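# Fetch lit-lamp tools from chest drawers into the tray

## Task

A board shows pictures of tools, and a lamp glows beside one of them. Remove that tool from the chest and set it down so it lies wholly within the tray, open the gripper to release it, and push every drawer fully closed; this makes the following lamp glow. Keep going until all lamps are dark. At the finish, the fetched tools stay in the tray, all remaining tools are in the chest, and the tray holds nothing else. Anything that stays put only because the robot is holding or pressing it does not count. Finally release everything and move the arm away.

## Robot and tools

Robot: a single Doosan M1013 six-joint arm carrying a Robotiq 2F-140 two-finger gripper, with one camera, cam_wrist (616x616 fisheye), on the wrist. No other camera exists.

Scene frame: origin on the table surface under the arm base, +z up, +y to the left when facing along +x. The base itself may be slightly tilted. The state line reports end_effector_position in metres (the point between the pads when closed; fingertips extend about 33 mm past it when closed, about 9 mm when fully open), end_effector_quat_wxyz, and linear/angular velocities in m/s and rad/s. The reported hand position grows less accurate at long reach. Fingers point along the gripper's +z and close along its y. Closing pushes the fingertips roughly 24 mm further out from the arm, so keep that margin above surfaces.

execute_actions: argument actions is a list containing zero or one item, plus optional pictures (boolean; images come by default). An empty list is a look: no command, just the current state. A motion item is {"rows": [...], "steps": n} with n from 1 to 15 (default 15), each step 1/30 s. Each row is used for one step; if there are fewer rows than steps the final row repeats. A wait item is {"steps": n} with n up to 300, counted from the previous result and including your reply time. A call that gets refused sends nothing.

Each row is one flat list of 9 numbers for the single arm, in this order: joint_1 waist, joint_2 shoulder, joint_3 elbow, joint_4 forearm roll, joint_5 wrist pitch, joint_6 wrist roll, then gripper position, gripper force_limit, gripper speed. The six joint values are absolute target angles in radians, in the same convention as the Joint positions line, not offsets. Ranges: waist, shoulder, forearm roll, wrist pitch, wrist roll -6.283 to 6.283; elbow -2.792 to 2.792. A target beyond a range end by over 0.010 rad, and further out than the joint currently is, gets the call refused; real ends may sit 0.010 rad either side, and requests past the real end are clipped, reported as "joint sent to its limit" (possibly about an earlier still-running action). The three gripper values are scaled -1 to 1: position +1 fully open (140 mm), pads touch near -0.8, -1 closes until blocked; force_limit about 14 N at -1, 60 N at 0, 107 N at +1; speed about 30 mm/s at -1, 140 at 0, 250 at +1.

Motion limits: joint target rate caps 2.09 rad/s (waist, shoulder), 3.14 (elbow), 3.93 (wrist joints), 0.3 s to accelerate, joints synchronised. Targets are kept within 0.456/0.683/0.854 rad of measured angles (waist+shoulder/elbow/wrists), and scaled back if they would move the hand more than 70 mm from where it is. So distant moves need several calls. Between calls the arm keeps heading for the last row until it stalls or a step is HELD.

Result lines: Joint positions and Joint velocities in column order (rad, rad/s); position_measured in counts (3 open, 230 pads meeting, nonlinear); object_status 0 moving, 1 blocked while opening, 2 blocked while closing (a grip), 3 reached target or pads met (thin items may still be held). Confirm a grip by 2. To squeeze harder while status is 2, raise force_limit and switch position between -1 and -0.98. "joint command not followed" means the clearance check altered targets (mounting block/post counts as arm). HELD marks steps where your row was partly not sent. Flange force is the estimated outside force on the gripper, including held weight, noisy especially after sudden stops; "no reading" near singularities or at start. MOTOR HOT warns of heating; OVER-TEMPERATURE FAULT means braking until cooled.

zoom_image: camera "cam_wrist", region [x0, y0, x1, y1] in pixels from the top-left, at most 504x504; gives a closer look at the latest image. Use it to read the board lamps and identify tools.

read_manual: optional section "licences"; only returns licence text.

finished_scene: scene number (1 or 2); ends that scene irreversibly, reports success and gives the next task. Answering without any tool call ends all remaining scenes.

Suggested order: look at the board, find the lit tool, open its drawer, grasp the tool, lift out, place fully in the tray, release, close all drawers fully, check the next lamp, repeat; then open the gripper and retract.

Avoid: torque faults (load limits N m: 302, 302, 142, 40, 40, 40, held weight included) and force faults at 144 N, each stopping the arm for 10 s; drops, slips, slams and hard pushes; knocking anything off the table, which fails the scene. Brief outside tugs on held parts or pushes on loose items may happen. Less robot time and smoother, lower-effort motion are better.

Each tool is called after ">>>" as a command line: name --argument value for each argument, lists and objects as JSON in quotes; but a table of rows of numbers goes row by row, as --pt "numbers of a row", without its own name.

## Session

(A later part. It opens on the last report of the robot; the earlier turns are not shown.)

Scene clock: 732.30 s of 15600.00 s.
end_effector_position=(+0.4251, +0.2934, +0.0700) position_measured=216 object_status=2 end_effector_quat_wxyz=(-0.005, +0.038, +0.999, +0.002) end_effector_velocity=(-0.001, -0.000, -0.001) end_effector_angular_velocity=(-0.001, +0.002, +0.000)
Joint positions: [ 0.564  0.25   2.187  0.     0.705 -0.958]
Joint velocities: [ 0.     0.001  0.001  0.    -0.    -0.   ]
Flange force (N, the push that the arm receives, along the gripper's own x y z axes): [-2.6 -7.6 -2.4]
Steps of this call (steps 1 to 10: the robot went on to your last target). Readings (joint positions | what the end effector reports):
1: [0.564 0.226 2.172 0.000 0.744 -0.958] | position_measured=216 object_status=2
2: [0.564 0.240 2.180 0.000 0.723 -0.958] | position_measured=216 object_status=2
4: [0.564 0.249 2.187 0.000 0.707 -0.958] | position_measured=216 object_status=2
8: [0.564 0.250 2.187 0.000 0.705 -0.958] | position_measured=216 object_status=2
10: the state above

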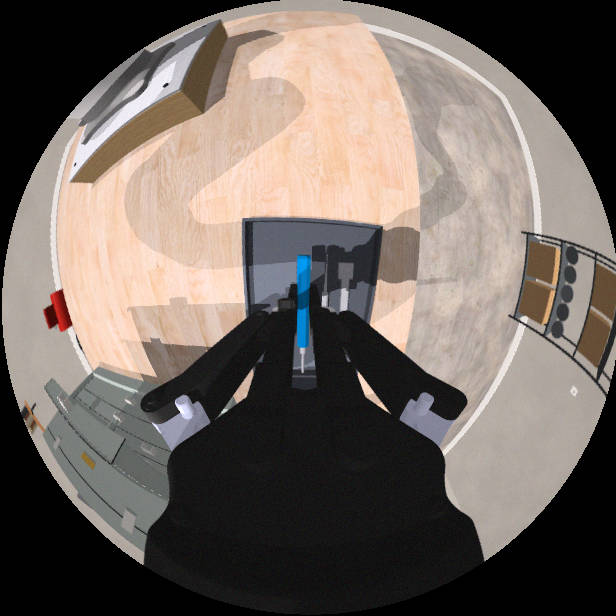

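>>> execute_actions --actions '[{"rows":[[0.564,0.2927,2.2038,0,0.645,-0.958,-1,0,-0.4]],"steps":9}]' --pictures false

>>> execute_actions --actions '[{"rows":[[0.564,0.2927,2.2038,0,0.645,-0.958,-0.55,0,-0.4]],"steps":8}]' --pictures false

>>> execute_actions --actions '[{"rows":[[0.564,0.15,2.16,0,0.83,-0.958,-0.55,0,-0.4]],"steps":12}]' --pictures false

>>> execute_actions --actions '[{"rows":[[0.564,-0.5,2.673,0,0.2,1.571,-0.3,0,0]]}]' --pictures false

>>> execute_actions --actions '[{"steps":8}]' --pictures false

>>> execute_actions --actions '[{"rows":[[-0.003,-0.5,2.673,0,0.2,1.571,-0.3,0,0]]}]' --pictures false

>>> execute_actions --actions '[{"steps":12}]' --pictures false

>>> execute_actions --actions '[{"rows":[[-0.003,-0.475,2.673,0,0.14,1.571,-0.3,0,0],[-0.003,-0.475,2.673,0,0.14,1.571,-0.3,0,0],[-0.003,-0.45,2.673,0,0.077,1.571,-0.3,0,0],[-0.003,-0.45,2.673,0,0.077,1.571,-0.3,0,0],[-0.003,-0.438,2.673,0,0.055,1.571,-0.3,0,0],[-0.003,-0.425,2.673,0,0.032,1.571,-0.3,0,0],[-0.003,-0.413,2.673,0,0.01,1.571,-0.3,0,0],[-0.003,-0.401,2.673,0,-0.012,1.571,-0.3,0,0],[-0.003,-0.388,2.673,0,-0.035,1.571,-0.3,0,0],[-0.003,-0.376,2.673,0,-0.057,1.571,-0.3,0,0],[-0.003,-0.364,2.673,0,-0.079,1.571,-0.3,0,0],[-0.003,-0.352,2.673,0,-0.101,1.571,-0.3,0,0],[-0.003,-0.339,2.673,0,-0.124,1.571,-0.3,0,0],[-0.003,-0.327,2.673,0,-0.146,1.571,-0.3,0,0]],"steps":14}]' --pictures false

>>> execute_actions --actions '[{"rows":[[-0.003,-0.305,2.6615,0,-0.1565,1.571,-0.3,0,0],[-0.0035,-0.283,2.6495,0,-0.1665,1.571,-0.3,0,0],[-0.004,-0.262,2.6375,0,-0.1755,1.571,-0.3,0,0],[-0.004,-0.2415,2.625,0,-0.1835,1.571,-0.3,0,0],[-0.0045,-0.2214,2.6127,0,-0.191,1.571,-0.3,0,0],[-0.005,-0.202,2.600,0,-0.198,1.571,-0.3,0,0],[-0.005,-0.1835,2.587,0,-0.2035,1.571,-0.3,0,0],[-0.0055,-0.165,2.574,0,-0.209,1.571,-0.3,0,0],[-0.006,-0.1475,2.561,0,-0.2135,1.571,-0.3,0,0],[-0.006,-0.130,2.5474,0,-0.2175,1.571,-0.3,0,0],[-0.0065,-0.113,2.534,0,-0.221,1.571,-0.3,0,0],[-0.0065,-0.105,2.527,0,-0.2225,1.571,-0.3,0,0],[-0.0065,-0.0965,2.52,0,-0.224,1.571,-0.3,0,0],[-0.007,-0.088,2.513,0,-0.225,1.571,-0.3,0,0],[-0.007,-0.080,2.5065,0,-0.2265,1.571,-0.3,0,0]]}]' --pictures false

>>> execute_actions --actions '[{"rows":[[-0.007,-0.075,2.502,0,-0.227,1.571,-0.3,0,0],[-0.007,-0.069,2.497,0,-0.228,1.571,-0.3,0,0],[-0.007,-0.064,2.4925,0,-0.2285,1.571,-0.3,0,0],[-0.007,-0.061,2.49,0,-0.229,1.571,-0.3,0,0],[-0.007,-0.058,2.487,0,-0.229,1.571,-0.3,0,0],[-0.007,-0.055,2.484,0,-0.2295,1.571,-0.3,0,0],[-0.007,-0.052,2.4815,0,-0.23,1.571,-0.3,0,0],[-0.007,-0.0486,2.4785,0,-0.23,1.571,-0.3,0,0],[-0.007,-0.0465,2.4765,0,-0.23,1.571,-0.3,0,0]]}]' --pictures false

>>> execute_actions --actions '[{"rows":[[-0.0045,-0.2214,2.6127,0,-0.191,1.571,-0.2,0,0]]}]' --pictures false

>>> execute_actions --actions '[{"steps":20}]'

Scene clock: 773.47 s of 15600.00 s.
end_effector_position=(+0.4246, +0.2933, +0.0422) position_measured=216 object_status=2 end_effector_quat_wxyz=(-0.004, +0.038, +0.999, +0.002) end_effector_velocity=(+0.001, +0.000, -0.001) end_effector_angular_velocity=(+0.001, -0.002, +0.000)
Joint positions: [ 0.564  0.292  2.204 -0.     0.645 -0.958]
Joint velocities: [-0.     0.002  0.    -0.    -0.005 -0.001]
Flange force (N, the push that the arm receives, along the gripper's own x y z axes): [-2.7 -6.8 -5.6]
Steps of this call (steps 1 to 30: the robot went on to your last target; steps 31 to 90: nothing new was sent; then 37.87 s passed at rest; steps 91 to 99: all 9 steps of this action). Readings (joint positions | what the end effector reports):
91: [0.564 0.250 2.187 0.000 0.705 -0.958] | position_measured=216 object_status=2
92: [0.564 0.253 2.188 -0.000 0.701 -0.958] | position_measured=216 object_status=2
94: [0.564 0.277 2.197 -0.000 0.667 -0.958] | position_measured=216 object_status=2
98: [0.564 0.292 2.204 -0.000 0.645 -0.958] | position_measured=216 object_status=2
99: the state above

Scene clock: 773.73 s of 15600.00 s.
end_effector_position=(+0.4246, +0.2933, +0.0421) position_measured=199 object_status=0 end_effector_quat_wxyz=(-0.004, +0.038, +0.999, +0.002) end_effector_velocity=(-0.001, -0.001, -0.001) end_effector_angular_velocity=(-0.001, +0.002, -0.000)
Joint positions: [ 0.564  0.293  2.204 -0.     0.645 -0.958]
Joint velocities: [-0.     0.001  0.001  0.     0.001 -0.   ]
Flange force (N, the push that the arm receives, along the gripper's own x y z axes): [-1.5 -4.1 -2.7]
Steps of this call (steps 1 to 8: all 8 steps of this action). Readings (joint positions | what the end effector reports):
1: [0.564 0.293 2.204 -0.000 0.645 -0.958] | position_measured=216 object_status=0
2: [0.564 0.293 2.204 -0.000 0.645 -0.958] | position_measured=216 object_status=0
4: [0.564 0.293 2.204 -0.000 0.645 -0.958] | position_measured=204 object_status=0
8: the state above

Scene clock: 774.13 s of 15600.00 s.
end_effector_position=(+0.4179, +0.2883, +0.1313) position_measured=199 object_status=3 end_effector_quat_wxyz=(-0.004, +0.038, +0.999, +0.003) end_effector_velocity=(-0.002, -0.002, +0.001) end_effector_angular_velocity=(-0.005, +0.007, -0.001)
Joint positions: [ 0.564  0.15   2.16  -0.     0.829 -0.958]
Joint velocities: [-0.    -0.001 -0.001 -0.     0.01   0.001]
Flange force (N, the push that the arm receives, along the gripper's own x y z axes): [-0.5 -5.8 -4.5]
Steps of this call (steps 1 to 12: all 12 steps of this action). Readings (joint positions | what the end effector reports):
1: [0.564 0.293 2.204 -0.000 0.645 -0.958] | position_measured=199 object_status=0
2: [0.564 0.291 2.203 -0.000 0.648 -0.958] | position_measured=199 object_status=0
4: [0.564 0.265 2.196 -0.000 0.682 -0.958] | position_measured=199 object_status=0
8: [0.564 0.171 2.166 -0.000 0.802 -0.958] | position_measured=199 object_status=3
12: the state above

Scene clock: 774.63 s of 15600.00 s.
end_effector_position=(+0.3408, +0.2418, +0.1934) position_measured=167 object_status=3 end_effector_quat_wxyz=(+0.128, +0.515, +0.805, +0.263) end_effector_velocity=(-0.121, -0.074, +0.177) end_effector_angular_velocity=(+2.273, +0.002, -2.902)
Joint positions: [ 0.564 -0.352  2.581 -0.     0.313  0.102]
Joint velocities: [ 0.    -1.039  0.641 -0.    -0.789  3.491]
Flange force (N, the push that the arm receives, along the gripper's own x y z axes): no reading
Steps of this call (steps 1 to 15: all 15 steps of this action). Readings (joint positions | what the end effector reports):
1: [0.564 0.150 2.160 -0.000 0.830 -0.958] | position_measured=199 object_status=0
2: [0.564 0.147 2.163 -0.000 0.826 -0.952] | position_measured=197 object_status=0
4: [0.564 0.120 2.195 -0.000 0.786 -0.900] | position_measured=182 object_status=0
8: [0.564 -0.029 2.356 -0.000 0.589 -0.623] | position_measured=167 object_status=0
15: the state above

Scene clock: 774.90 s of 15600.00 s.
end_effector_position=(+0.3249, +0.2321, +0.2140) position_measured=167 object_status=3 end_effector_quat_wxyz=(-0.006, +0.804, +0.470, +0.363) end_effector_velocity=(-0.018, -0.011, +0.023) end_effector_angular_velocity=(+2.034, +1.033, -2.477)
Joint positions: [ 0.564 -0.482  2.662 -0.     0.213  1.046]
Joint velocities: [ 0.    -0.152  0.092 -0.    -0.115  3.364]
Flange force (N, the push that the arm receives, along the gripper's own x y z axes): no reading
Steps of this call (steps 1 to 8: the robot went on to your last target). Readings (joint positions | what the end effector reports):
1: [0.564 -0.384 2.602 -0.000 0.288 0.220] | position_measured=167 object_status=3
2: [0.564 -0.411 2.618 -0.000 0.268 0.339] | position_measured=167 object_status=3
4: [0.564 -0.448 2.641 -0.000 0.240 0.575] | position_measured=167 object_status=3
8: the state above

Scene clock: 775.40 s of 15600.00 s.
end_effector_position=(+0.3855, +0.0972, +0.2150) position_measured=167 object_status=3 end_effector_quat_wxyz=(-0.030, +0.925, +0.082, +0.369) end_effector_velocity=(+0.095, -0.380, -0.001) end_effector_angular_velocity=(+0.056, -0.000, -1.056)
Joint positions: [ 0.189 -0.497  2.671 -0.     0.202  1.554]
Joint velocities: [-0.989 -0.014  0.009  0.    -0.011  0.092]
Flange force (N, the push that the arm receives, along the gripper's own x y z axes): no reading
Steps of this call (steps 1 to 15: all 15 steps of this action). Readings (joint positions | what the end effector reports):
1: [0.564 -0.487 2.665 -0.000 0.210 1.156] | position_measured=167 object_status=3
2: [0.563 -0.491 2.667 -0.000 0.207 1.255] | position_measured=167 object_status=3
4: [0.545 -0.493 2.669 -0.000 0.205 1.409] | position_measured=167 object_status=3
8: [0.423 -0.494 2.669 -0.000 0.204 1.544] | position_measured=167 object_status=3
15: the state above

Scene clock: 775.80 s of 15600.00 s.
end_effector_position=(+0.3967, +0.0220, +0.2149) position_measured=167 object_status=3 end_effector_quat_wxyz=(+0.003, +0.929, -0.015, +0.371) end_effector_velocity=(-0.001, -0.000, -0.001) end_effector_angular_velocity=(-0.000, +0.002, +0.000)
Joint positions: [-0.003 -0.5    2.673  0.     0.2    1.571]
Joint velocities: [-0.     0.     0.001  0.     0.    -0.001]
Flange force (N, the push that the arm receives, along the gripper's own x y z axes): no reading
Steps of this call (steps 1 to 12: the robot went on to your last target). Readings (joint positions | what the end effector reports):
1: [0.156 -0.498 2.672 -0.000 0.202 1.557] | position_measured=167 object_status=3
2: [0.123 -0.498 2.672 -0.000 0.201 1.560] | position_measured=167 object_status=3
4: [0.060 -0.499 2.672 -0.000 0.201 1.565] | position_measured=167 object_status=3
8: [-0.002 -0.500 2.673 0.000 0.200 1.571] | position_measured=167 object_status=3
12: the state above

Scene clock: 776.27 s of 15600.00 s.
end_effector_position=(+0.4580, +0.0200, +0.2254) position_measured=167 object_status=3 end_effector_quat_wxyz=(+0.004, +0.900, -0.015, +0.436) end_effector_velocity=(+0.136, -0.004, +0.009) end_effector_angular_velocity=(-0.009, -0.300, -0.002)
Joint positions: [-0.003 -0.363  2.673  0.    -0.08   1.571]
Joint velocities: [-0.     0.363 -0.003 -0.001 -0.661  0.   ]
Flange force (N, the push that the arm receives, along the gripper's own x y z axes): no reading
Steps of this call (steps 1 to 14: all 14 steps of this action). Readings (joint positions | what the end effector reports):
1: [-0.003 -0.500 2.673 0.000 0.200 1.571] | position_measured=167 object_status=3
2: [-0.003 -0.498 2.673 0.000 0.194 1.571] | position_measured=167 object_status=3
4: [-0.003 -0.480 2.673 0.000 0.152 1.571] | position_measured=167 object_status=3
8: [-0.003 -0.436 2.673 0.000 0.053 1.571] | position_measured=167 object_status=3
14: the state above

Scene clock: 776.77 s of 15600.00 s.
end_effector_position=(+0.5728, +0.0146, +0.2255) position_measured=167 object_status=3 end_effector_quat_wxyz=(+0.005, +0.893, -0.016, +0.450) end_effector_velocity=(+0.191, -0.010, -0.005) end_effector_angular_velocity=(+0.000, +0.005, -0.007)
Joint positions: [-0.006 -0.108  2.529  0.    -0.221  1.571]
Joint velocities: [-0.007  0.361 -0.289 -0.    -0.067  0.001]
Flange force (N, the push that the arm receives, along the gripper's own x y z axes): no reading
Steps of this call (steps 1 to 15: all 15 steps of this action). Readings (joint positions | what the end effector reports):
1: [-0.003 -0.351 2.673 0.000 -0.102 1.571] | position_measured=167 object_status=3
2: [-0.003 -0.338 2.673 0.000 -0.122 1.571] | position_measured=167 object_status=3
4: [-0.003 -0.306 2.664 0.000 -0.150 1.571] | position_measured=167 object_status=3
8: [-0.004 -0.230 2.617 0.000 -0.187 1.571] | position_measured=167 object_status=3
15: the state above

Scene clock: 777.27 s of 15600.00 s.
end_effector_position=(+0.6071, +0.0131, +0.2248) position_measured=167 object_status=3 end_effector_quat_wxyz=(+0.005, +0.893, -0.016, +0.449) end_effector_velocity=(+0.001, -0.000, +0.000) end_effector_angular_velocity=(+0.001, -0.001, -0.001)
Joint positions: [-0.007 -0.047  2.477  0.    -0.23   1.571]
Joint velocities: [ 0.     0.001 -0.002  0.    -0.001  0.001]
Flange force (N, the push that the arm receives, along the gripper's own x y z axes): no reading
Steps of this call (steps 1 to 15: all 15 steps of this action). Readings (joint positions | what the end effector reports):
1: [-0.007 -0.097 2.520 0.000 -0.223 1.571] | position_measured=167 object_status=3
2: [-0.007 -0.088 2.513 0.000 -0.225 1.571] | position_measured=167 object_status=3
4: [-0.007 -0.073 2.500 0.000 -0.227 1.571] | position_measured=167 object_status=3
8: [-0.007 -0.056 2.485 0.000 -0.229 1.571] | position_measured=167 object_status=3
15: the state above

Scene clock: 777.77 s of 15600.00 s.
end_effector_position=(+0.5161, +0.0175, +0.2256) position_measured=154 object_status=3 end_effector_quat_wxyz=(+0.005, +0.893, -0.015, +0.449) end_effector_velocity=(-0.000, +0.000, +0.001) end_effector_angular_velocity=(-0.000, -0.002, +0.000)
Joint positions: [-0.004 -0.221  2.613  0.    -0.191  1.571]
Joint velocities: [-0.    -0.003  0.001 -0.    -0.    -0.   ]
Flange force (N, the push that the arm receives, along the gripper's own x y z axes): no reading
Steps of this call (steps 1 to 15: all 15 steps of this action). Readings (joint positions | what the end effector reports):
1: [-0.007 -0.047 2.477 0.000 -0.230 1.571] | position_measured=167 object_status=0
2: [-0.007 -0.049 2.478 0.000 -0.230 1.571] | position_measured=165 object_status=0
4: [-0.007 -0.074 2.498 0.000 -0.224 1.571] | position_measured=154 object_status=0
8: [-0.005 -0.183 2.583 0.000 -0.200 1.571] | position_measured=154 object_status=0
15: the state above

Scene clock: 778.43 s of 15600.00 s.
end_effector_position=(+0.5160, +0.0175, +0.2256) position_measured=154 object_status=3 end_effector_quat_wxyz=(+0.005, +0.893, -0.015, +0.449) end_effector_velocity=(+0.000, -0.000, +0.000) end_effector_angular_velocity=(-0.000, -0.000, -0.000)
Joint positions: [-0.004 -0.221  2.613  0.    -0.191  1.571]
Joint velocities: [-0.  0. -0.  0.  0. -0.]
Flange force (N, the push that the arm receives, along the gripper's own x y z axes): no reading
Steps of this call (steps 1 to 15: the robot went on to your last target; steps 16 to 20: nothing new was sent). Readings (joint positions | what the end effector reports):
1: [-0.004 -0.221 2.613 0.000 -0.191 1.571] | position_measured=154 object_status=3
2: [-0.004 -0.221 2.613 0.000 -0.191 1.571] | position_measured=154 object_status=3
4: [-0.004 -0.221 2.613 0.000 -0.191 1.571] | position_measured=154 object_status=3
8: [-0.004 -0.221 2.613 0.000 -0.191 1.571] | position_measured=154 object_status=3
20: the state above
The arm was judged still, so your last target was given up. Only a new action makes it travel on or press farther. Fingers that are still opening or closing keep moving.

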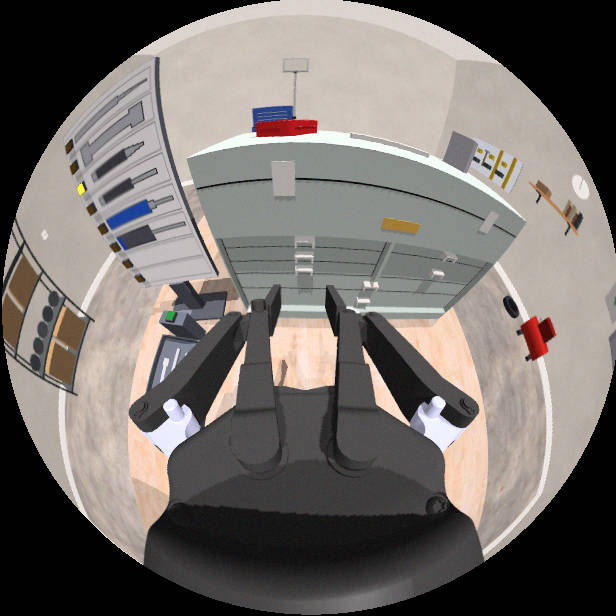

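>>> execute_actions --actions '[{"rows":[[-0.404,0.134,2.583,-0.612,-0.566,1.869,-0.2,0.3,0]]}]' --pictures false

>>> execute_actions --actions '[{"steps":8}]' --pictures false

>>> execute_actions --actions '[{"rows":[[-0.370,0.171,2.531,-0.575,-0.545,1.862,-0.2,0.3,0]],"steps":9}]' --pictures false

>>> execute_actions --actions '[{"rows":[[-0.370,0.171,2.531,-0.575,-0.545,1.862,-1,0.3,-0.3]],"steps":13}]' --pictures false

>>> execute_actions --actions '[{"rows":[[-0.375,0.166,2.539,-0.580,-0.548,1.863,-1,0.3,-0.3],[-0.385,0.155,2.554,-0.591,-0.554,1.865,-1,0.3,-0.3],[-0.394,0.145,2.568,-0.601,-0.560,1.867,-1,0.3,-0.3],[-0.404,0.134,2.583,-0.612,-0.566,1.869,-1,0.3,-0.3],[-0.417,0.122,2.599,-0.627,-0.572,1.873,-1,0.3,-0.3],[-0.430,0.110,2.615,-0.642,-0.578,1.877,-1,0.3,-0.3],[-0.444,0.098,2.632,-0.658,-0.585,1.881,-1,0.3,-0.3],[-0.4585,0.085,2.648,-0.675,-0.591,1.885,-1,0.3,-0.3]]}]' --pictures false

>>> execute_actions --actions '[{"rows":[[-0.4585,0.085,2.648,-0.675,-0.591,1.885,0.2,0.3,0]],"steps":10}]' --pictures false

>>> execute_actions --actions '[{"rows":[[-0.40,-0.05,2.648,-0.675,-0.3,1.885,0.2,0.3,0]],"steps":10}]' --pictures false

>>> execute_actions --actions '[{"rows":[[-0.25,-0.2,2.3,0,1.04,-1.8,0,0.3,0]]}]' --pictures false

>>> execute_actions --actions '[{"steps":15}]' --pictures false

>>> execute_actions --actions '[{"rows":[[-0.253,0.126,2.1425,0,0.873,-1.8,0,0.3,0]]}]' --pictures false

>>> execute_actions --actions '[{"steps":6}]' --pictures false

>>> execute_actions --actions '[{"rows":[[-0.234,0.196,2.056,0,0.889,-1.781,-0.2,0.3,0]],"steps":10}]' --pictures false

>>> execute_actions --actions '[{"rows":[[-0.234,0.196,2.056,0,0.889,-1.781,-1,0,-0.3]],"steps":13}]' --pictures false

>>> execute_actions --actions '[{"rows":[[-0.237,0.182,2.073,0,0.886,-1.785,-1,0,-0.3],[-0.241,0.168,2.091,0,0.883,-1.789,-1,0,-0.3],[-0.245,0.154,2.108,0,0.879,-1.792,-1,0,-0.3],[-0.249,0.140,2.125,0,0.876,-1.796,-1,0,-0.3],[-0.253,0.126,2.1425,0,0.873,-1.8,-1,0,-0.3],[-0.258,0.111,2.159,0,0.871,-1.805,-1,0,-0.3],[-0.263,0.0965,2.176,0,0.869,-1.81,-1,0,-0.3],[-0.269,0.082,2.193,0,0.866,-1.815,-1,0,-0.3],[-0.274,0.067,2.210,0,0.864,-1.82,-1,0,-0.3],[-0.279,0.052,2.227,0,0.862,-1.825,-1,0,-0.3]]}]' --pictures false

>>> execute_actions --actions '[{"rows":[[-0.279,0.052,2.227,0,0.862,-1.825,-1,0,-0.3],[-0.279,0.052,2.227,0,0.862,-1.825,-1,0,-0.3],[-0.279,0.052,2.227,0,0.862,-1.825,-0.2,0,0]],"steps":9}]' --pictures false

>>> execute_actions --actions '[{"rows":[[-0.279,-0.06,2.1,0,1.10,-1.825,-0.2,0,0]],"steps":13}]' --pictures false

>>> execute_actions --actions '[{"rows":[[-0.04,0.115,2.033,0,0.994,-0.85,-0.4,0,0]]}]' --pictures false

>>> execute_actions --actions '[{"steps":8}]'

Scene clock: 810.23 s of 15600.00 s.
end_effector_position=(+0.5675, -0.1038, +0.1426) position_measured=154 object_status=3 end_effector_quat_wxyz=(+0.014, +0.892, -0.019, +0.451) end_effector_velocity=(+0.014, -0.141, -0.174) end_effector_angular_velocity=(+0.255, +0.046, +0.086)
Joint positions: [-0.372  0.106  2.585 -0.563 -0.536  1.845]
Joint velocities: [-0.613  0.544 -0.045 -0.926 -0.569  0.453]
Flange force (N, the push that the arm receives, along the gripper's own x y z axes): no reading
Steps of this call (steps 1 to 90: nothing new was sent; then 28.30 s passed at rest; steps 91 to 105: all 15 steps of this action). Readings (joint positions | what the end effector reports):
91: [-0.005 -0.221 2.613 -0.000 -0.191 1.571] | position_measured=154 object_status=3
92: [-0.007 -0.219 2.613 -0.005 -0.193 1.573] | position_measured=154 object_status=3
94: [-0.035 -0.194 2.611 -0.047 -0.220 1.594] | position_measured=154 object_status=3
98: [-0.156 -0.086 2.602 -0.232 -0.333 1.684] | position_measured=154 object_status=3
105: the state above

Scene clock: 810.50 s of 15600.00 s.
end_effector_position=(+0.5681, -0.1105, +0.1338) position_measured=154 object_status=3 end_effector_quat_wxyz=(+0.007, +0.893, -0.019, +0.450) end_effector_velocity=(-0.000, -0.000, -0.001) end_effector_angular_velocity=(+0.000, +0.001, -0.000)
Joint positions: [-0.404  0.134  2.583 -0.612 -0.566  1.869]
Joint velocities: [-0.001  0.002 -0.    -0.001 -0.001 -0.   ]
Flange force (N, the push that the arm receives, along the gripper's own x y z axes): no reading
Steps of this call (steps 1 to 8: the robot went on to your last target). Readings (joint positions | what the end effector reports):
1: [-0.390 0.121 2.584 -0.589 -0.552 1.858] | position_measured=154 object_status=3
2: [-0.400 0.130 2.583 -0.605 -0.562 1.866] | position_measured=154 object_status=3
4: [-0.404 0.134 2.583 -0.611 -0.566 1.869] | position_measured=154 object_status=3
8: the state above

Scene clock: 810.80 s of 15600.00 s.
end_effector_position=(+0.5990, -0.1122, +0.1334) position_measured=154 object_status=3 end_effector_quat_wxyz=(+0.007, +0.893, -0.020, +0.449) end_effector_velocity=(+0.001, -0.000, -0.000) end_effector_angular_velocity=(+0.000, +0.001, -0.001)
Joint positions: [-0.37   0.171  2.531 -0.575 -0.545  1.862]
Joint velocities: [ 0.002  0.002 -0.003  0.003  0.002 -0.001]
Flange force (N, the push that the arm receives, along the gripper's own x y z axes): [3.5 0.7 -10.9]
Steps of this call (steps 1 to 9: all 9 steps of this action). Readings (joint positions | what the end effector reports):
1: [-0.404 0.134 2.583 -0.612 -0.566 1.869] | position_measured=154 object_status=3
2: [-0.401 0.137 2.579 -0.610 -0.565 1.869] | position_measured=154 object_status=3
4: [-0.381 0.159 2.548 -0.588 -0.552 1.865] | position_measured=154 object_status=3
8: [-0.370 0.171 2.531 -0.576 -0.545 1.862] | position_measured=154 object_status=3
9: the state above

Scene clock: 811.23 s of 15600.00 s.
end_effector_position=(+0.5991, -0.1123, +0.1333) position_measured=194 object_status=0 end_effector_quat_wxyz=(+0.007, +0.893, -0.020, +0.449) end_effector_velocity=(-0.000, +0.001, -0.000) end_effector_angular_velocity=(+0.001, -0.001, +0.001)
Joint positions: [-0.37   0.171  2.531 -0.575 -0.545  1.862]
Joint velocities: [ 0.     0.     0.001 -0.    -0.002  0.   ]
Flange force (N, the push that the arm receives, along the gripper's own x y z axes): [-1.1 7.8 -16.6]
Steps of this call (steps 1 to 13: all 13 steps of this action). Readings (joint positions | what the end effector reports):
1: [-0.370 0.171 2.531 -0.575 -0.545 1.862] | position_measured=154 object_status=0
2: [-0.370 0.171 2.531 -0.575 -0.545 1.862] | position_measured=155 object_status=0
4: [-0.370 0.171 2.531 -0.575 -0.545 1.862] | position_measured=167 object_status=0
8: [-0.370 0.171 2.531 -0.575 -0.545 1.862] | position_measured=190 object_status=0
13: the state above

Scene clock: 811.73 s of 15600.00 s.
end_effector_position=(+0.5283, -0.1088, +0.1335) position_measured=194 object_status=2 end_effector_quat_wxyz=(+0.006, +0.893, -0.020, +0.449) end_effector_velocity=(-0.002, +0.000, +0.000) end_effector_angular_velocity=(-0.001, -0.000, +0.001)
Joint positions: [-0.458  0.085  2.648 -0.675 -0.591  1.885]
Joint velocities: [-0.003 -0.003  0.004 -0.005 -0.001  0.001]
Flange force (N, the push that the arm receives, along the gripper's own x y z axes): no reading
Steps of this call (steps 1 to 15: all 15 steps of this action). Readings (joint positions | what the end effector reports):
1: [-0.370 0.171 2.531 -0.575 -0.545 1.862] | position_measured=194 object_status=2
2: [-0.371 0.170 2.533 -0.576 -0.546 1.862] | position_measured=194 object_status=2
4: [-0.381 0.159 2.548 -0.587 -0.552 1.864] | position_measured=194 object_status=2
8: [-0.419 0.120 2.602 -0.630 -0.573 1.874] | position_measured=194 object_status=2
15: the state above

Scene clock: 812.07 s of 15600.00 s.
end_effector_position=(+0.5281, -0.1087, +0.1335) position_measured=132 object_status=0 end_effector_quat_wxyz=(+0.006, +0.893, -0.020, +0.449) end_effector_velocity=(-0.000, -0.000, -0.000) end_effector_angular_velocity=(-0.001, +0.001, +0.000)
Joint positions: [-0.458  0.085  2.648 -0.675 -0.591  1.885]
Joint velocities: [ 0.     0.    -0.    -0.     0.002  0.   ]
Flange force (N, the push that the arm receives, along the gripper's own x y z axes): no reading
Steps of this call (steps 1 to 10: all 10 steps of this action). Readings (joint positions | what the end effector reports):
1: [-0.458 0.085 2.648 -0.675 -0.591 1.885] | position_measured=194 object_status=0
2: [-0.458 0.085 2.648 -0.675 -0.591 1.885] | position_measured=194 object_status=0
4: [-0.458 0.085 2.648 -0.675 -0.591 1.885] | position_measured=178 object_status=0
8: [-0.458 0.085 2.648 -0.675 -0.591 1.885] | position_measured=147 object_status=0
10: the state above

Scene clock: 812.40 s of 15600.00 s.
end_effector_position=(+0.4850, -0.1150, +0.1338) position_measured=104 object_status=3 end_effector_quat_wxyz=(+0.059, +0.923, -0.006, +0.380) end_effector_velocity=(-0.022, -0.005, +0.001) end_effector_angular_velocity=(-0.044, +0.068, -0.016)
Joint positions: [-0.4   -0.049  2.648 -0.675 -0.303  1.885]
Joint velocities: [ 0.025 -0.057  0.    -0.     0.129  0.001]
Flange force (N, the push that the arm receives, along the gripper's own x y z axes): no reading
Steps of this call (steps 1 to 10: all 10 steps of this action). Readings (joint positions | what the end effector reports):
1: [-0.458 0.085 2.648 -0.675 -0.591 1.885] | position_measured=124 object_status=0
2: [-0.457 0.082 2.648 -0.675 -0.585 1.885] | position_measured=117 object_status=0
4: [-0.446 0.058 2.648 -0.675 -0.533 1.885] | position_measured=104 object_status=0
8: [-0.407 -0.033 2.648 -0.675 -0.338 1.885] | position_measured=104 object_status=0
10: the state above

Scene clock: 812.90 s of 15600.00 s.
end_effector_position=(+0.4421, -0.1316, +0.1949) position_measured=129 object_status=3 end_effector_quat_wxyz=(+0.117, +0.963, +0.207, +0.127) end_effector_velocity=(-0.306, +0.171, -0.001) end_effector_angular_velocity=(-0.096, +1.495, +1.873)
Joint positions: [-0.281 -0.169  2.371 -0.139  0.596  0.942]
Joint velocities: [ 0.101 -0.099 -0.232  0.451  1.563 -2.352]
Flange force (N, the push that the arm receives, along the gripper's own x y z axes): [-3.0 5.0 -0.5]
Steps of this call (steps 1 to 15: all 15 steps of this action). Readings (joint positions | what the end effector reports):
1: [-0.400 -0.050 2.648 -0.675 -0.301 1.885] | position_measured=104 object_status=0
2: [-0.399 -0.051 2.646 -0.671 -0.295 1.880] | position_measured=105 object_status=0
4: [-0.390 -0.060 2.625 -0.630 -0.242 1.827] | position_measured=121 object_status=0
8: [-0.342 -0.108 2.514 -0.416 0.035 1.549] | position_measured=129 object_status=0
15: the state above

Scene clock: 813.40 s of 15600.00 s.
end_effector_position=(+0.3603, -0.0690, +0.2175) position_measured=129 object_status=3 end_effector_quat_wxyz=(+0.003, +0.546, +0.838, -0.000) end_effector_velocity=(-0.027, +0.024, +0.014) end_effector_angular_velocity=(+0.051, +0.108, +3.476)
Joint positions: [-0.251 -0.199  2.303 -0.006  1.022 -0.69 ]
Joint velocities: [ 0.01  -0.009 -0.024  0.044  0.142 -3.49 ]
Flange force (N, the push that the arm receives, along the gripper's own x y z axes): [-1.0 -10.5 -7.7]
Steps of this call (steps 1 to 15: the robot went on to your last target). Readings (joint positions | what the end effector reports):
1: [-0.277 -0.172 2.364 -0.124 0.647 0.860] | position_measured=129 object_status=3
2: [-0.274 -0.176 2.356 -0.109 0.695 0.774] | position_measured=129 object_status=3
4: [-0.268 -0.182 2.342 -0.081 0.784 0.586] | position_measured=129 object_status=3
8: [-0.258 -0.192 2.319 -0.036 0.926 0.137] | position_measured=129 object_status=3
15: the state above

Scene clock: 813.90 s of 15600.00 s.
end_effector_position=(+0.4871, -0.1044, +0.1554) position_measured=129 object_status=3 end_effector_quat_wxyz=(-0.004, +0.052, +0.999, +0.002) end_effector_velocity=(+0.194, -0.057, -0.140) end_effector_angular_velocity=(+0.017, +0.016, +1.048)
Joint positions: [-0.253  0.102  2.154 -0.     0.884 -1.747]
Joint velocities: [-0.004  0.484 -0.236  0.003 -0.225 -1.054]
Flange force (N, the push that the arm receives, along the gripper's own x y z axes): [11.9 -6.8 -4.5]
Steps of this call (steps 1 to 15: all 15 steps of this action). Readings (joint positions | what the end effector reports):
1: [-0.251 -0.199 2.302 -0.004 1.027 -0.809] | position_measured=129 object_status=3
2: [-0.251 -0.198 2.301 -0.003 1.028 -0.923] | position_measured=129 object_status=3
4: [-0.251 -0.183 2.293 -0.002 1.019 -1.110] | position_measured=129 object_status=3
8: [-0.251 -0.075 2.240 -0.001 0.967 -1.358] | position_measured=129 object_status=3
15: the state above

Scene clock: 814.10 s of 15600.00 s.
end_effector_position=(+0.4967, -0.1072, +0.1485) position_measured=129 object_status=3 end_effector_quat_wxyz=(-0.004, +0.026, +1.000, +0.002) end_effector_velocity=(+0.001, -0.001, -0.002) end_effector_angular_velocity=(-0.000, -0.000, +0.002)
Joint positions: [-0.253  0.126  2.143 -0.     0.873 -1.8  ]
Joint velocities: [-0.001  0.003  0.    -0.    -0.004 -0.003]
Flange force (N, the push that the arm receives, along the gripper's own x y z axes): [8.0 -6.3 -4.2]
Steps of this call (steps 1 to 6: the robot went on to your last target). Readings (joint positions | what the end effector reports):
1: [-0.253 0.116 2.148 -0.000 0.878 -1.776] | position_measured=129 object_status=3
2: [-0.253 0.123 2.144 -0.000 0.874 -1.793] | position_measured=129 object_status=3
4: [-0.253 0.126 2.143 -0.000 0.873 -1.799] | position_measured=129 object_status=3
6: the state above

Scene clock: 814.43 s of 15600.00 s.
end_effector_position=(+0.5458, -0.1103, +0.1481) position_measured=154 object_status=0 end_effector_quat_wxyz=(-0.004, +0.025, +1.000, +0.002) end_effector_velocity=(+0.002, +0.000, +0.001) end_effector_angular_velocity=(-0.001, -0.002, +0.000)
Joint positions: [-0.234  0.196  2.056  0.     0.889 -1.781]
Joint velocities: [ 0.001  0.001 -0.003 -0.     0.001  0.001]
Flange force (N, the push that the arm receives, along the gripper's own x y z axes): [9.0 -3.0 -2.7]
Steps of this call (steps 1 to 10: all 10 steps of this action). Readings (joint positions | what the end effector reports):
1: [-0.253 0.126 2.142 -0.000 0.873 -1.800] | position_measured=129 object_status=0
2: [-0.252 0.129 2.139 -0.000 0.874 -1.799] | position_measured=130 object_status=0
4: [-0.244 0.156 2.105 -0.000 0.880 -1.792] | position_measured=145 object_status=0
8: [-0.234 0.196 2.056 0.000 0.889 -1.781] | position_measured=154 object_status=0
10: the state above

Scene clock: 814.87 s of 15600.00 s.
end_effector_position=(+0.5459, -0.1102, +0.1481) position_measured=193 object_status=0 end_effector_quat_wxyz=(-0.004, +0.025, +1.000, +0.002) end_effector_velocity=(+0.000, -0.000, +0.000) end_effector_angular_velocity=(-0.000, -0.001, -0.002)
Joint positions: [-0.234  0.196  2.056  0.     0.889 -1.781]
Joint velocities: [-0.    -0.    -0.     0.    -0.     0.002]
Flange force (N, the push that the arm receives, along the gripper's own x y z axes): [5.6 7.3 -14.4]
Steps of this call (steps 1 to 13: all 13 steps of this action). Readings (joint positions | what the end effector reports):
1: [-0.234 0.196 2.056 0.000 0.889 -1.781] | position_measured=154 object_status=0
2: [-0.234 0.196 2.056 0.000 0.889 -1.781] | position_measured=155 object_status=0
4: [-0.234 0.196 2.056 0.000 0.889 -1.781] | position_measured=167 object_status=0
8: [-0.234 0.196 2.056 0.000 0.889 -1.781] | position_measured=190 object_status=0
13: the state above

Scene clock: 815.37 s of 15600.00 s.
end_effector_position=(+0.4474, -0.1052, +0.1485) position_measured=193 object_status=2 end_effector_quat_wxyz=(-0.004, +0.026, +1.000, +0.002) end_effector_velocity=(-0.010, -0.001, -0.000) end_effector_angular_velocity=(-0.002, -0.006, -0.001)
Joint positions: [-0.279  0.053  2.226  0.     0.862 -1.825]
Joint velocities: [-0.009 -0.018  0.02   0.    -0.009 -0.008]
Flange force (N, the push that the arm receives, along the gripper's own x y z axes): [-0.6 -8.5 8.3]
Steps of this call (steps 1 to 15: all 15 steps of this action). Readings (joint positions | what the end effector reports):
1: [-0.234 0.196 2.056 0.000 0.889 -1.781] | position_measured=193 object_status=2
2: [-0.234 0.194 2.059 0.000 0.888 -1.781] | position_measured=193 object_status=2
4: [-0.239 0.176 2.080 0.000 0.885 -1.786] | position_measured=193 object_status=2
8: [-0.254 0.126 2.142 0.000 0.874 -1.801] | position_measured=193 object_status=2
15: the state above

Scene clock: 815.67 s of 15600.00 s.
end_effector_position=(+0.4469, -0.1052, +0.1484) position_measured=155 object_status=0 end_effector_quat_wxyz=(-0.004, +0.026, +1.000, +0.002) end_effector_velocity=(-0.000, -0.000, -0.000) end_effector_angular_velocity=(-0.000, -0.000, +0.000)
Joint positions: [-0.279  0.052  2.227  0.     0.862 -1.825]
Joint velocities: [-0.  0.  0. -0. -0. -0.]
Flange force (N, the push that the arm receives, along the gripper's own x y z axes): [6.3 -9.2 -3.4]
Steps of this call (steps 1 to 9: all 9 steps of this action). Readings (joint positions | what the end effector reports):
1: [-0.279 0.052 2.226 0.000 0.862 -1.825] | position_measured=193 object_status=2
2: [-0.279 0.052 2.227 0.000 0.862 -1.825] | position_measured=193 object_status=2
4: [-0.279 0.052 2.227 0.000 0.862 -1.825] | position_measured=193 object_status=0
8: [-0.279 0.052 2.227 0.000 0.862 -1.825] | position_measured=161 object_status=0
9: the state above

Scene clock: 816.10 s of 15600.00 s.
end_effector_position=(+0.4525, -0.1072, +0.2586) position_measured=154 object_status=3 end_effector_quat_wxyz=(-0.004, +0.026, +1.000, +0.002) end_effector_velocity=(-0.001, +0.000, +0.003) end_effector_angular_velocity=(+0.000, +0.002, +0.000)
Joint positions: [-0.279 -0.06   2.1   -0.     1.1   -1.825]
Joint velocities: [ 0.    -0.003 -0.004 -0.     0.009 -0.   ]
Flange force (N, the push that the arm receives, along the gripper's own x y z axes): [-1.5 -4.7 -0.6]
Steps of this call (steps 1 to 13: all 13 steps of this action). Readings (joint positions | what the end effector reports):
1: [-0.279 0.052 2.227 0.000 0.862 -1.825] | position_measured=154 object_status=0
2: [-0.279 0.050 2.224 -0.000 0.868 -1.825] | position_measured=154 object_status=0
4: [-0.279 0.025 2.196 -0.000 0.920 -1.825] | position_measured=154 object_status=0
8: [-0.279 -0.042 2.121 -0.000 1.060 -1.825] | position_measured=154 object_status=3
13: the state above

Scene clock: 816.60 s of 15600.00 s.
end_effector_position=(+0.5334, -0.0160, +0.2101) position_measured=179 object_status=3 end_effector_quat_wxyz=(-0.005, +0.343, +0.939, +0.001) end_effector_velocity=(+0.121, +0.192, -0.096) end_effector_angular_velocity=(-0.010, +0.013, -1.232)
Joint positions: [-0.067  0.096  2.04  -0.     1.005 -0.964]
Joint velocities: [ 0.381  0.274 -0.106  0.    -0.161  1.612]
Flange force (N, the push that the arm receives, along the gripper's own x y z axes): [5.2 -6.2 -5.4]
Steps of this call (steps 1 to 15: all 15 steps of this action). Readings (joint positions | what the end effector reports):
1: [-0.279 -0.060 2.100 -0.000 1.100 -1.825] | position_measured=154 object_status=0
2: [-0.278 -0.058 2.100 -0.000 1.099 -1.820] | position_measured=156 object_status=0
4: [-0.263 -0.047 2.095 -0.000 1.090 -1.767] | position_measured=171 object_status=0
8: [-0.191 0.006 2.075 -0.000 1.058 -1.497] | position_measured=179 object_status=0
15: the state above

Scene clock: 816.87 s of 15600.00 s.
end_effector_position=(+0.5417, -0.0024, +0.2035) position_measured=179 object_status=3 end_effector_quat_wxyz=(-0.005, +0.384, +0.923, +0.001) end_effector_velocity=(-0.000, +0.000, -0.001) end_effector_angular_velocity=(+0.000, +0.002, -0.001)
Joint positions: [-0.04   0.115  2.033 -0.     0.994 -0.85 ]
Joint velocities: [ 0.     0.001  0.    -0.     0.001  0.002]
Flange force (N, the push that the arm receives, along the gripper's own x y z axes): [-0.7 -6.6 -3.3]
Steps of this call (steps 1 to 8: the robot went on to your last target). Readings (joint positions | what the end effector reports):
1: [-0.055 0.104 2.037 -0.000 1.001 -0.916] | position_measured=179 object_status=3
2: [-0.047 0.110 2.035 -0.000 0.997 -0.881] | position_measured=179 object_status=3
4: [-0.040 0.115 2.033 -0.000 0.994 -0.852] | position_measured=179 object_status=3
8: the state above

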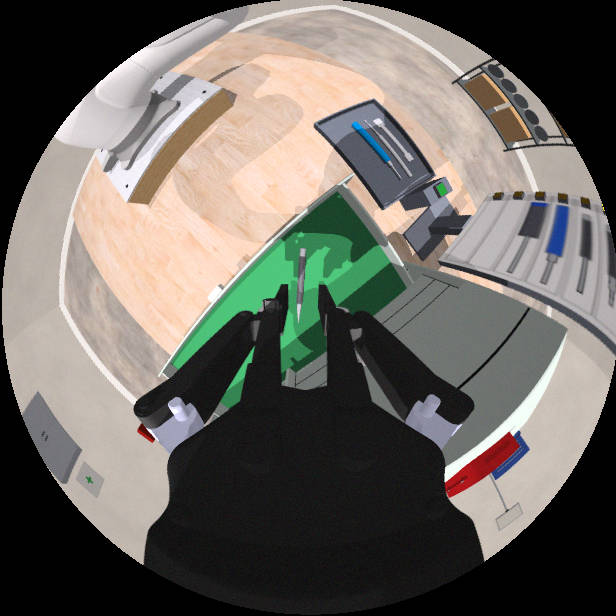

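>>> execute_actions --actions '[{"rows":[[-0.035,0.161,2.0995,0,0.881,-0.795,-0.5,0,0]],"steps":12}]'

>>> execute_actions --actions '[{"rows":[[-0.035,0.1755,2.111,0,0.855,-0.795,-0.5,0,0]],"steps":9}]' --pictures false

Scene clock: 825.77 s of 15600.00 s.
end_effector_position=(+0.5325, +0.0012, +0.1491) position_measured=192 object_status=0 end_effector_quat_wxyz=(-0.005, +0.407, +0.913, +0.001) end_effector_velocity=(-0.000, +0.000, -0.000) end_effector_angular_velocity=(-0.000, -0.001, +0.000)
Joint positions: [-0.035  0.161  2.099  0.     0.881 -0.795]
Joint velocities: [ 0.    -0.     0.002 -0.    -0.002  0.   ]
Flange force (N, the push that the arm receives, along the gripper's own x y z axes): [2.0 -9.9 -4.5]
Steps of this call (steps 1 to 30: the robot went on to your last target; steps 31 to 90: nothing new was sent; then 5.50 s passed at rest; steps 91 to 102: all 12 steps of this action). Readings (joint positions | what the end effector reports):
91: [-0.040 0.115 2.033 0.000 0.994 -0.850] | position_measured=179 object_status=0
92: [-0.040 0.117 2.036 0.000 0.988 -0.847] | position_measured=181 object_status=0
94: [-0.038 0.137 2.065 0.000 0.938 -0.823] | position_measured=192 object_status=0
98: [-0.035 0.161 2.099 0.000 0.882 -0.795] | position_measured=192 object_status=0
102: the state above

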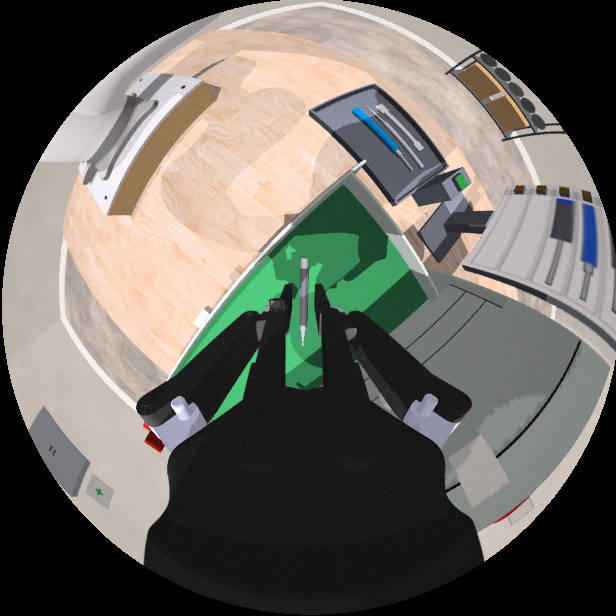

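Scene clock: 826.07 s of 15600.00 s.
end_effector_position=(+0.5318, +0.0013, +0.1364) position_measured=192 object_status=3 end_effector_quat_wxyz=(-0.005, +0.407, +0.914, +0.001) end_effector_velocity=(-0.000, -0.000, -0.001) end_effector_angular_velocity=(-0.001, +0.000, +0.001)
Joint positions: [-0.035  0.175  2.111  0.     0.855 -0.795]
Joint velocities: [ 0.     0.001  0.    -0.001 -0.001 -0.   ]
Flange force (N, the push that the arm receives, along the gripper's own x y z axes): [-1.3 -6.2 -4.2]
Steps of this call (steps 1 to 9: all 9 steps of this action). Readings (joint positions | what the end effector reports):
1: [-0.035 0.161 2.099 0.000 0.881 -0.795] | position_measured=192 object_status=0
2: [-0.035 0.163 2.101 0.000 0.876 -0.795] | position_measured=192 object_status=3
4: [-0.035 0.173 2.109 0.000 0.859 -0.795] | position_measured=192 object_status=3
8: [-0.035 0.175 2.111 0.000 0.855 -0.795] | position_measured=192 object_status=3
9: the state above

>>> execute_actions --actions '[{"rows":[[-0.035,0.178,2.1127,0,0.8508,-0.795,-1,0,-0.5]]}]' --pictures false

>>> execute_actions --actions '[{"rows":[[-0.035,0.05,2.04,0,1.05,-0.795,-1,0,-0.5]],"steps":13}]' --pictures false

>>> execute_actions --actions '[{"rows":[[0.499,0.05,2.04,0,1.05,-1.023,-1,0,-0.5]]}]' --pictures false

>>> execute_actions --actions '[{"steps":12}]' --pictures false

>>> execute_actions --actions '[{"rows":[[0.499,0.25,2.187,0,0.705,-1.023,-1,0,-0.5]]}]'

Scene clock: 834.97 s of 15600.00 s.
end_effector_position=(+0.5318, +0.0013, +0.1343) position_measured=222 object_status=2 end_effector_quat_wxyz=(-0.005, +0.407, +0.914, +0.001) end_effector_velocity=(+0.000, +0.000, -0.000) end_effector_angular_velocity=(-0.000, -0.001, +0.001)
Joint positions: [-0.035  0.178  2.113 -0.     0.851 -0.795]
Joint velocities: [ 0.     0.    -0.    -0.    -0.001 -0.001]
Flange force (N, the push that the arm receives, along the gripper's own x y z axes): [-5.4 -8.8 -5.1]
Steps of this call (steps 1 to 15: the robot went on to your last target; steps 16 to 90: nothing new was sent; then 5.40 s passed at rest; steps 91 to 105: all 15 steps of this action). Readings (joint positions | what the end effector reports):
91: [-0.035 0.176 2.111 -0.000 0.855 -0.795] | position_measured=192 object_status=0
92: [-0.035 0.176 2.111 -0.000 0.854 -0.795] | position_measured=193 object_status=0
94: [-0.035 0.178 2.112 -0.000 0.851 -0.795] | position_measured=202 object_status=0
98: [-0.035 0.178 2.113 -0.000 0.851 -0.795] | position_measured=220 object_status=0
105: the state above

Scene clock: 835.40 s of 15600.00 s.
end_effector_position=(+0.5194, +0.0015, +0.2343) position_measured=222 object_status=2 end_effector_quat_wxyz=(-0.005, +0.407, +0.914, +0.001) end_effector_velocity=(-0.002, +0.000, +0.002) end_effector_angular_velocity=(+0.000, +0.003, -0.000)
Joint positions: [-0.035  0.05   2.04  -0.     1.05  -0.795]
Joint velocities: [ 0.    -0.003 -0.001  0.     0.007  0.   ]
Flange force (N, the push that the arm receives, along the gripper's own x y z axes): [2.7 -1.5 -2.3]
Steps of this call (steps 1 to 13: all 13 steps of this action). Readings (joint positions | what the end effector reports):
1: [-0.035 0.178 2.113 -0.000 0.851 -0.795] | position_measured=222 object_status=2
2: [-0.035 0.176 2.112 -0.000 0.854 -0.795] | position_measured=222 object_status=2
4: [-0.035 0.150 2.097 -0.000 0.895 -0.795] | position_measured=222 object_status=2
8: [-0.035 0.069 2.051 -0.000 1.019 -0.795] | position_measured=222 object_status=2
13: the state above

Scene clock: 835.90 s of 15600.00 s.
end_effector_position=(+0.4898, +0.1719, +0.2356) position_measured=222 object_status=2 end_effector_quat_wxyz=(-0.004, +0.177, +0.984, +0.002) end_effector_velocity=(-0.140, +0.397, +0.004) end_effector_angular_velocity=(+0.011, -0.008, +1.146)
Joint positions: [ 0.3    0.05   2.04  -0.     1.05  -0.941]
Joint velocities: [ 0.813 -0.001  0.     0.    -0.001 -0.333]
Flange force (N, the push that the arm receives, along the gripper's own x y z axes): [-8.1 -5.9 -1.0]
Steps of this call (steps 1 to 15: all 15 steps of this action). Readings (joint positions | what the end effector reports):
1: [-0.035 0.050 2.040 -0.000 1.050 -0.795] | position_measured=222 object_status=2
2: [-0.032 0.050 2.040 -0.000 1.050 -0.796] | position_measured=222 object_status=2
4: [-0.005 0.050 2.040 -0.000 1.050 -0.810] | position_measured=222 object_status=2
8: [0.109 0.050 2.040 -0.000 1.050 -0.863] | position_measured=222 object_status=2
15: the state above

Scene clock: 836.30 s of 15600.00 s.
end_effector_position=(+0.4462, +0.2647, +0.2366) position_measured=222 object_status=2 end_effector_quat_wxyz=(-0.004, +0.038, +0.999, +0.003) end_effector_velocity=(-0.000, +0.000, +0.000) end_effector_angular_velocity=(-0.000, +0.001, +0.002)
Joint positions: [ 0.499  0.05   2.04  -0.     1.05  -1.023]
Joint velocities: [ 0.001 -0.    -0.     0.     0.001 -0.001]
Flange force (N, the push that the arm receives, along the gripper's own x y z axes): [2.7 -4.3 -0.4]
Steps of this call (steps 1 to 12: the robot went on to your last target). Readings (joint positions | what the end effector reports):
1: [0.328 0.050 2.040 -0.000 1.050 -0.953] | position_measured=222 object_status=2
2: [0.355 0.050 2.040 -0.000 1.050 -0.964] | position_measured=222 object_status=2
4: [0.410 0.050 2.040 -0.000 1.050 -0.986] | position_measured=222 object_status=2
8: [0.491 0.050 2.040 -0.000 1.050 -1.020] | position_measured=222 object_status=2
12: the state above

Scene clock: 836.80 s of 15600.00 s.
end_effector_position=(+0.4432, +0.2650, +0.0701) position_measured=222 object_status=2 end_effector_quat_wxyz=(-0.005, +0.038, +0.999, +0.002) end_effector_velocity=(+0.006, +0.004, -0.005) end_effector_angular_velocity=(+0.011, -0.021, +0.001)
Joint positions: [ 0.499  0.249  2.187 -0.     0.706 -1.023]
Joint velocities: [ 0.001  0.008  0.004 -0.    -0.035  0.001]
Flange force (N, the push that the arm receives, along the gripper's own x y z axes): [2.2 -8.1 -6.2]
Steps of this call (steps 1 to 15: all 15 steps of this action). Readings (joint positions | what the end effector reports):
1: [0.499 0.050 2.040 -0.000 1.050 -1.023] | position_measured=222 object_status=2
2: [0.499 0.053 2.042 -0.000 1.045 -1.023] | position_measured=222 object_status=2
4: [0.499 0.080 2.063 -0.000 0.996 -1.023] | position_measured=222 object_status=2
8: [0.499 0.160 2.121 -0.000 0.860 -1.023] | position_measured=222 object_status=2
15: the state above

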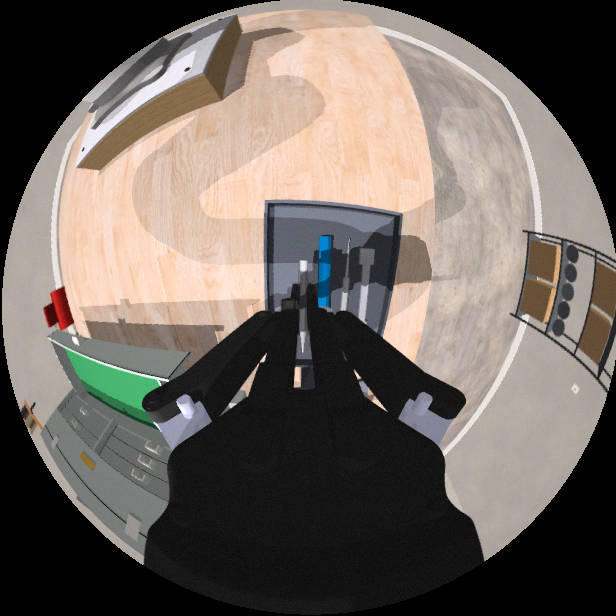

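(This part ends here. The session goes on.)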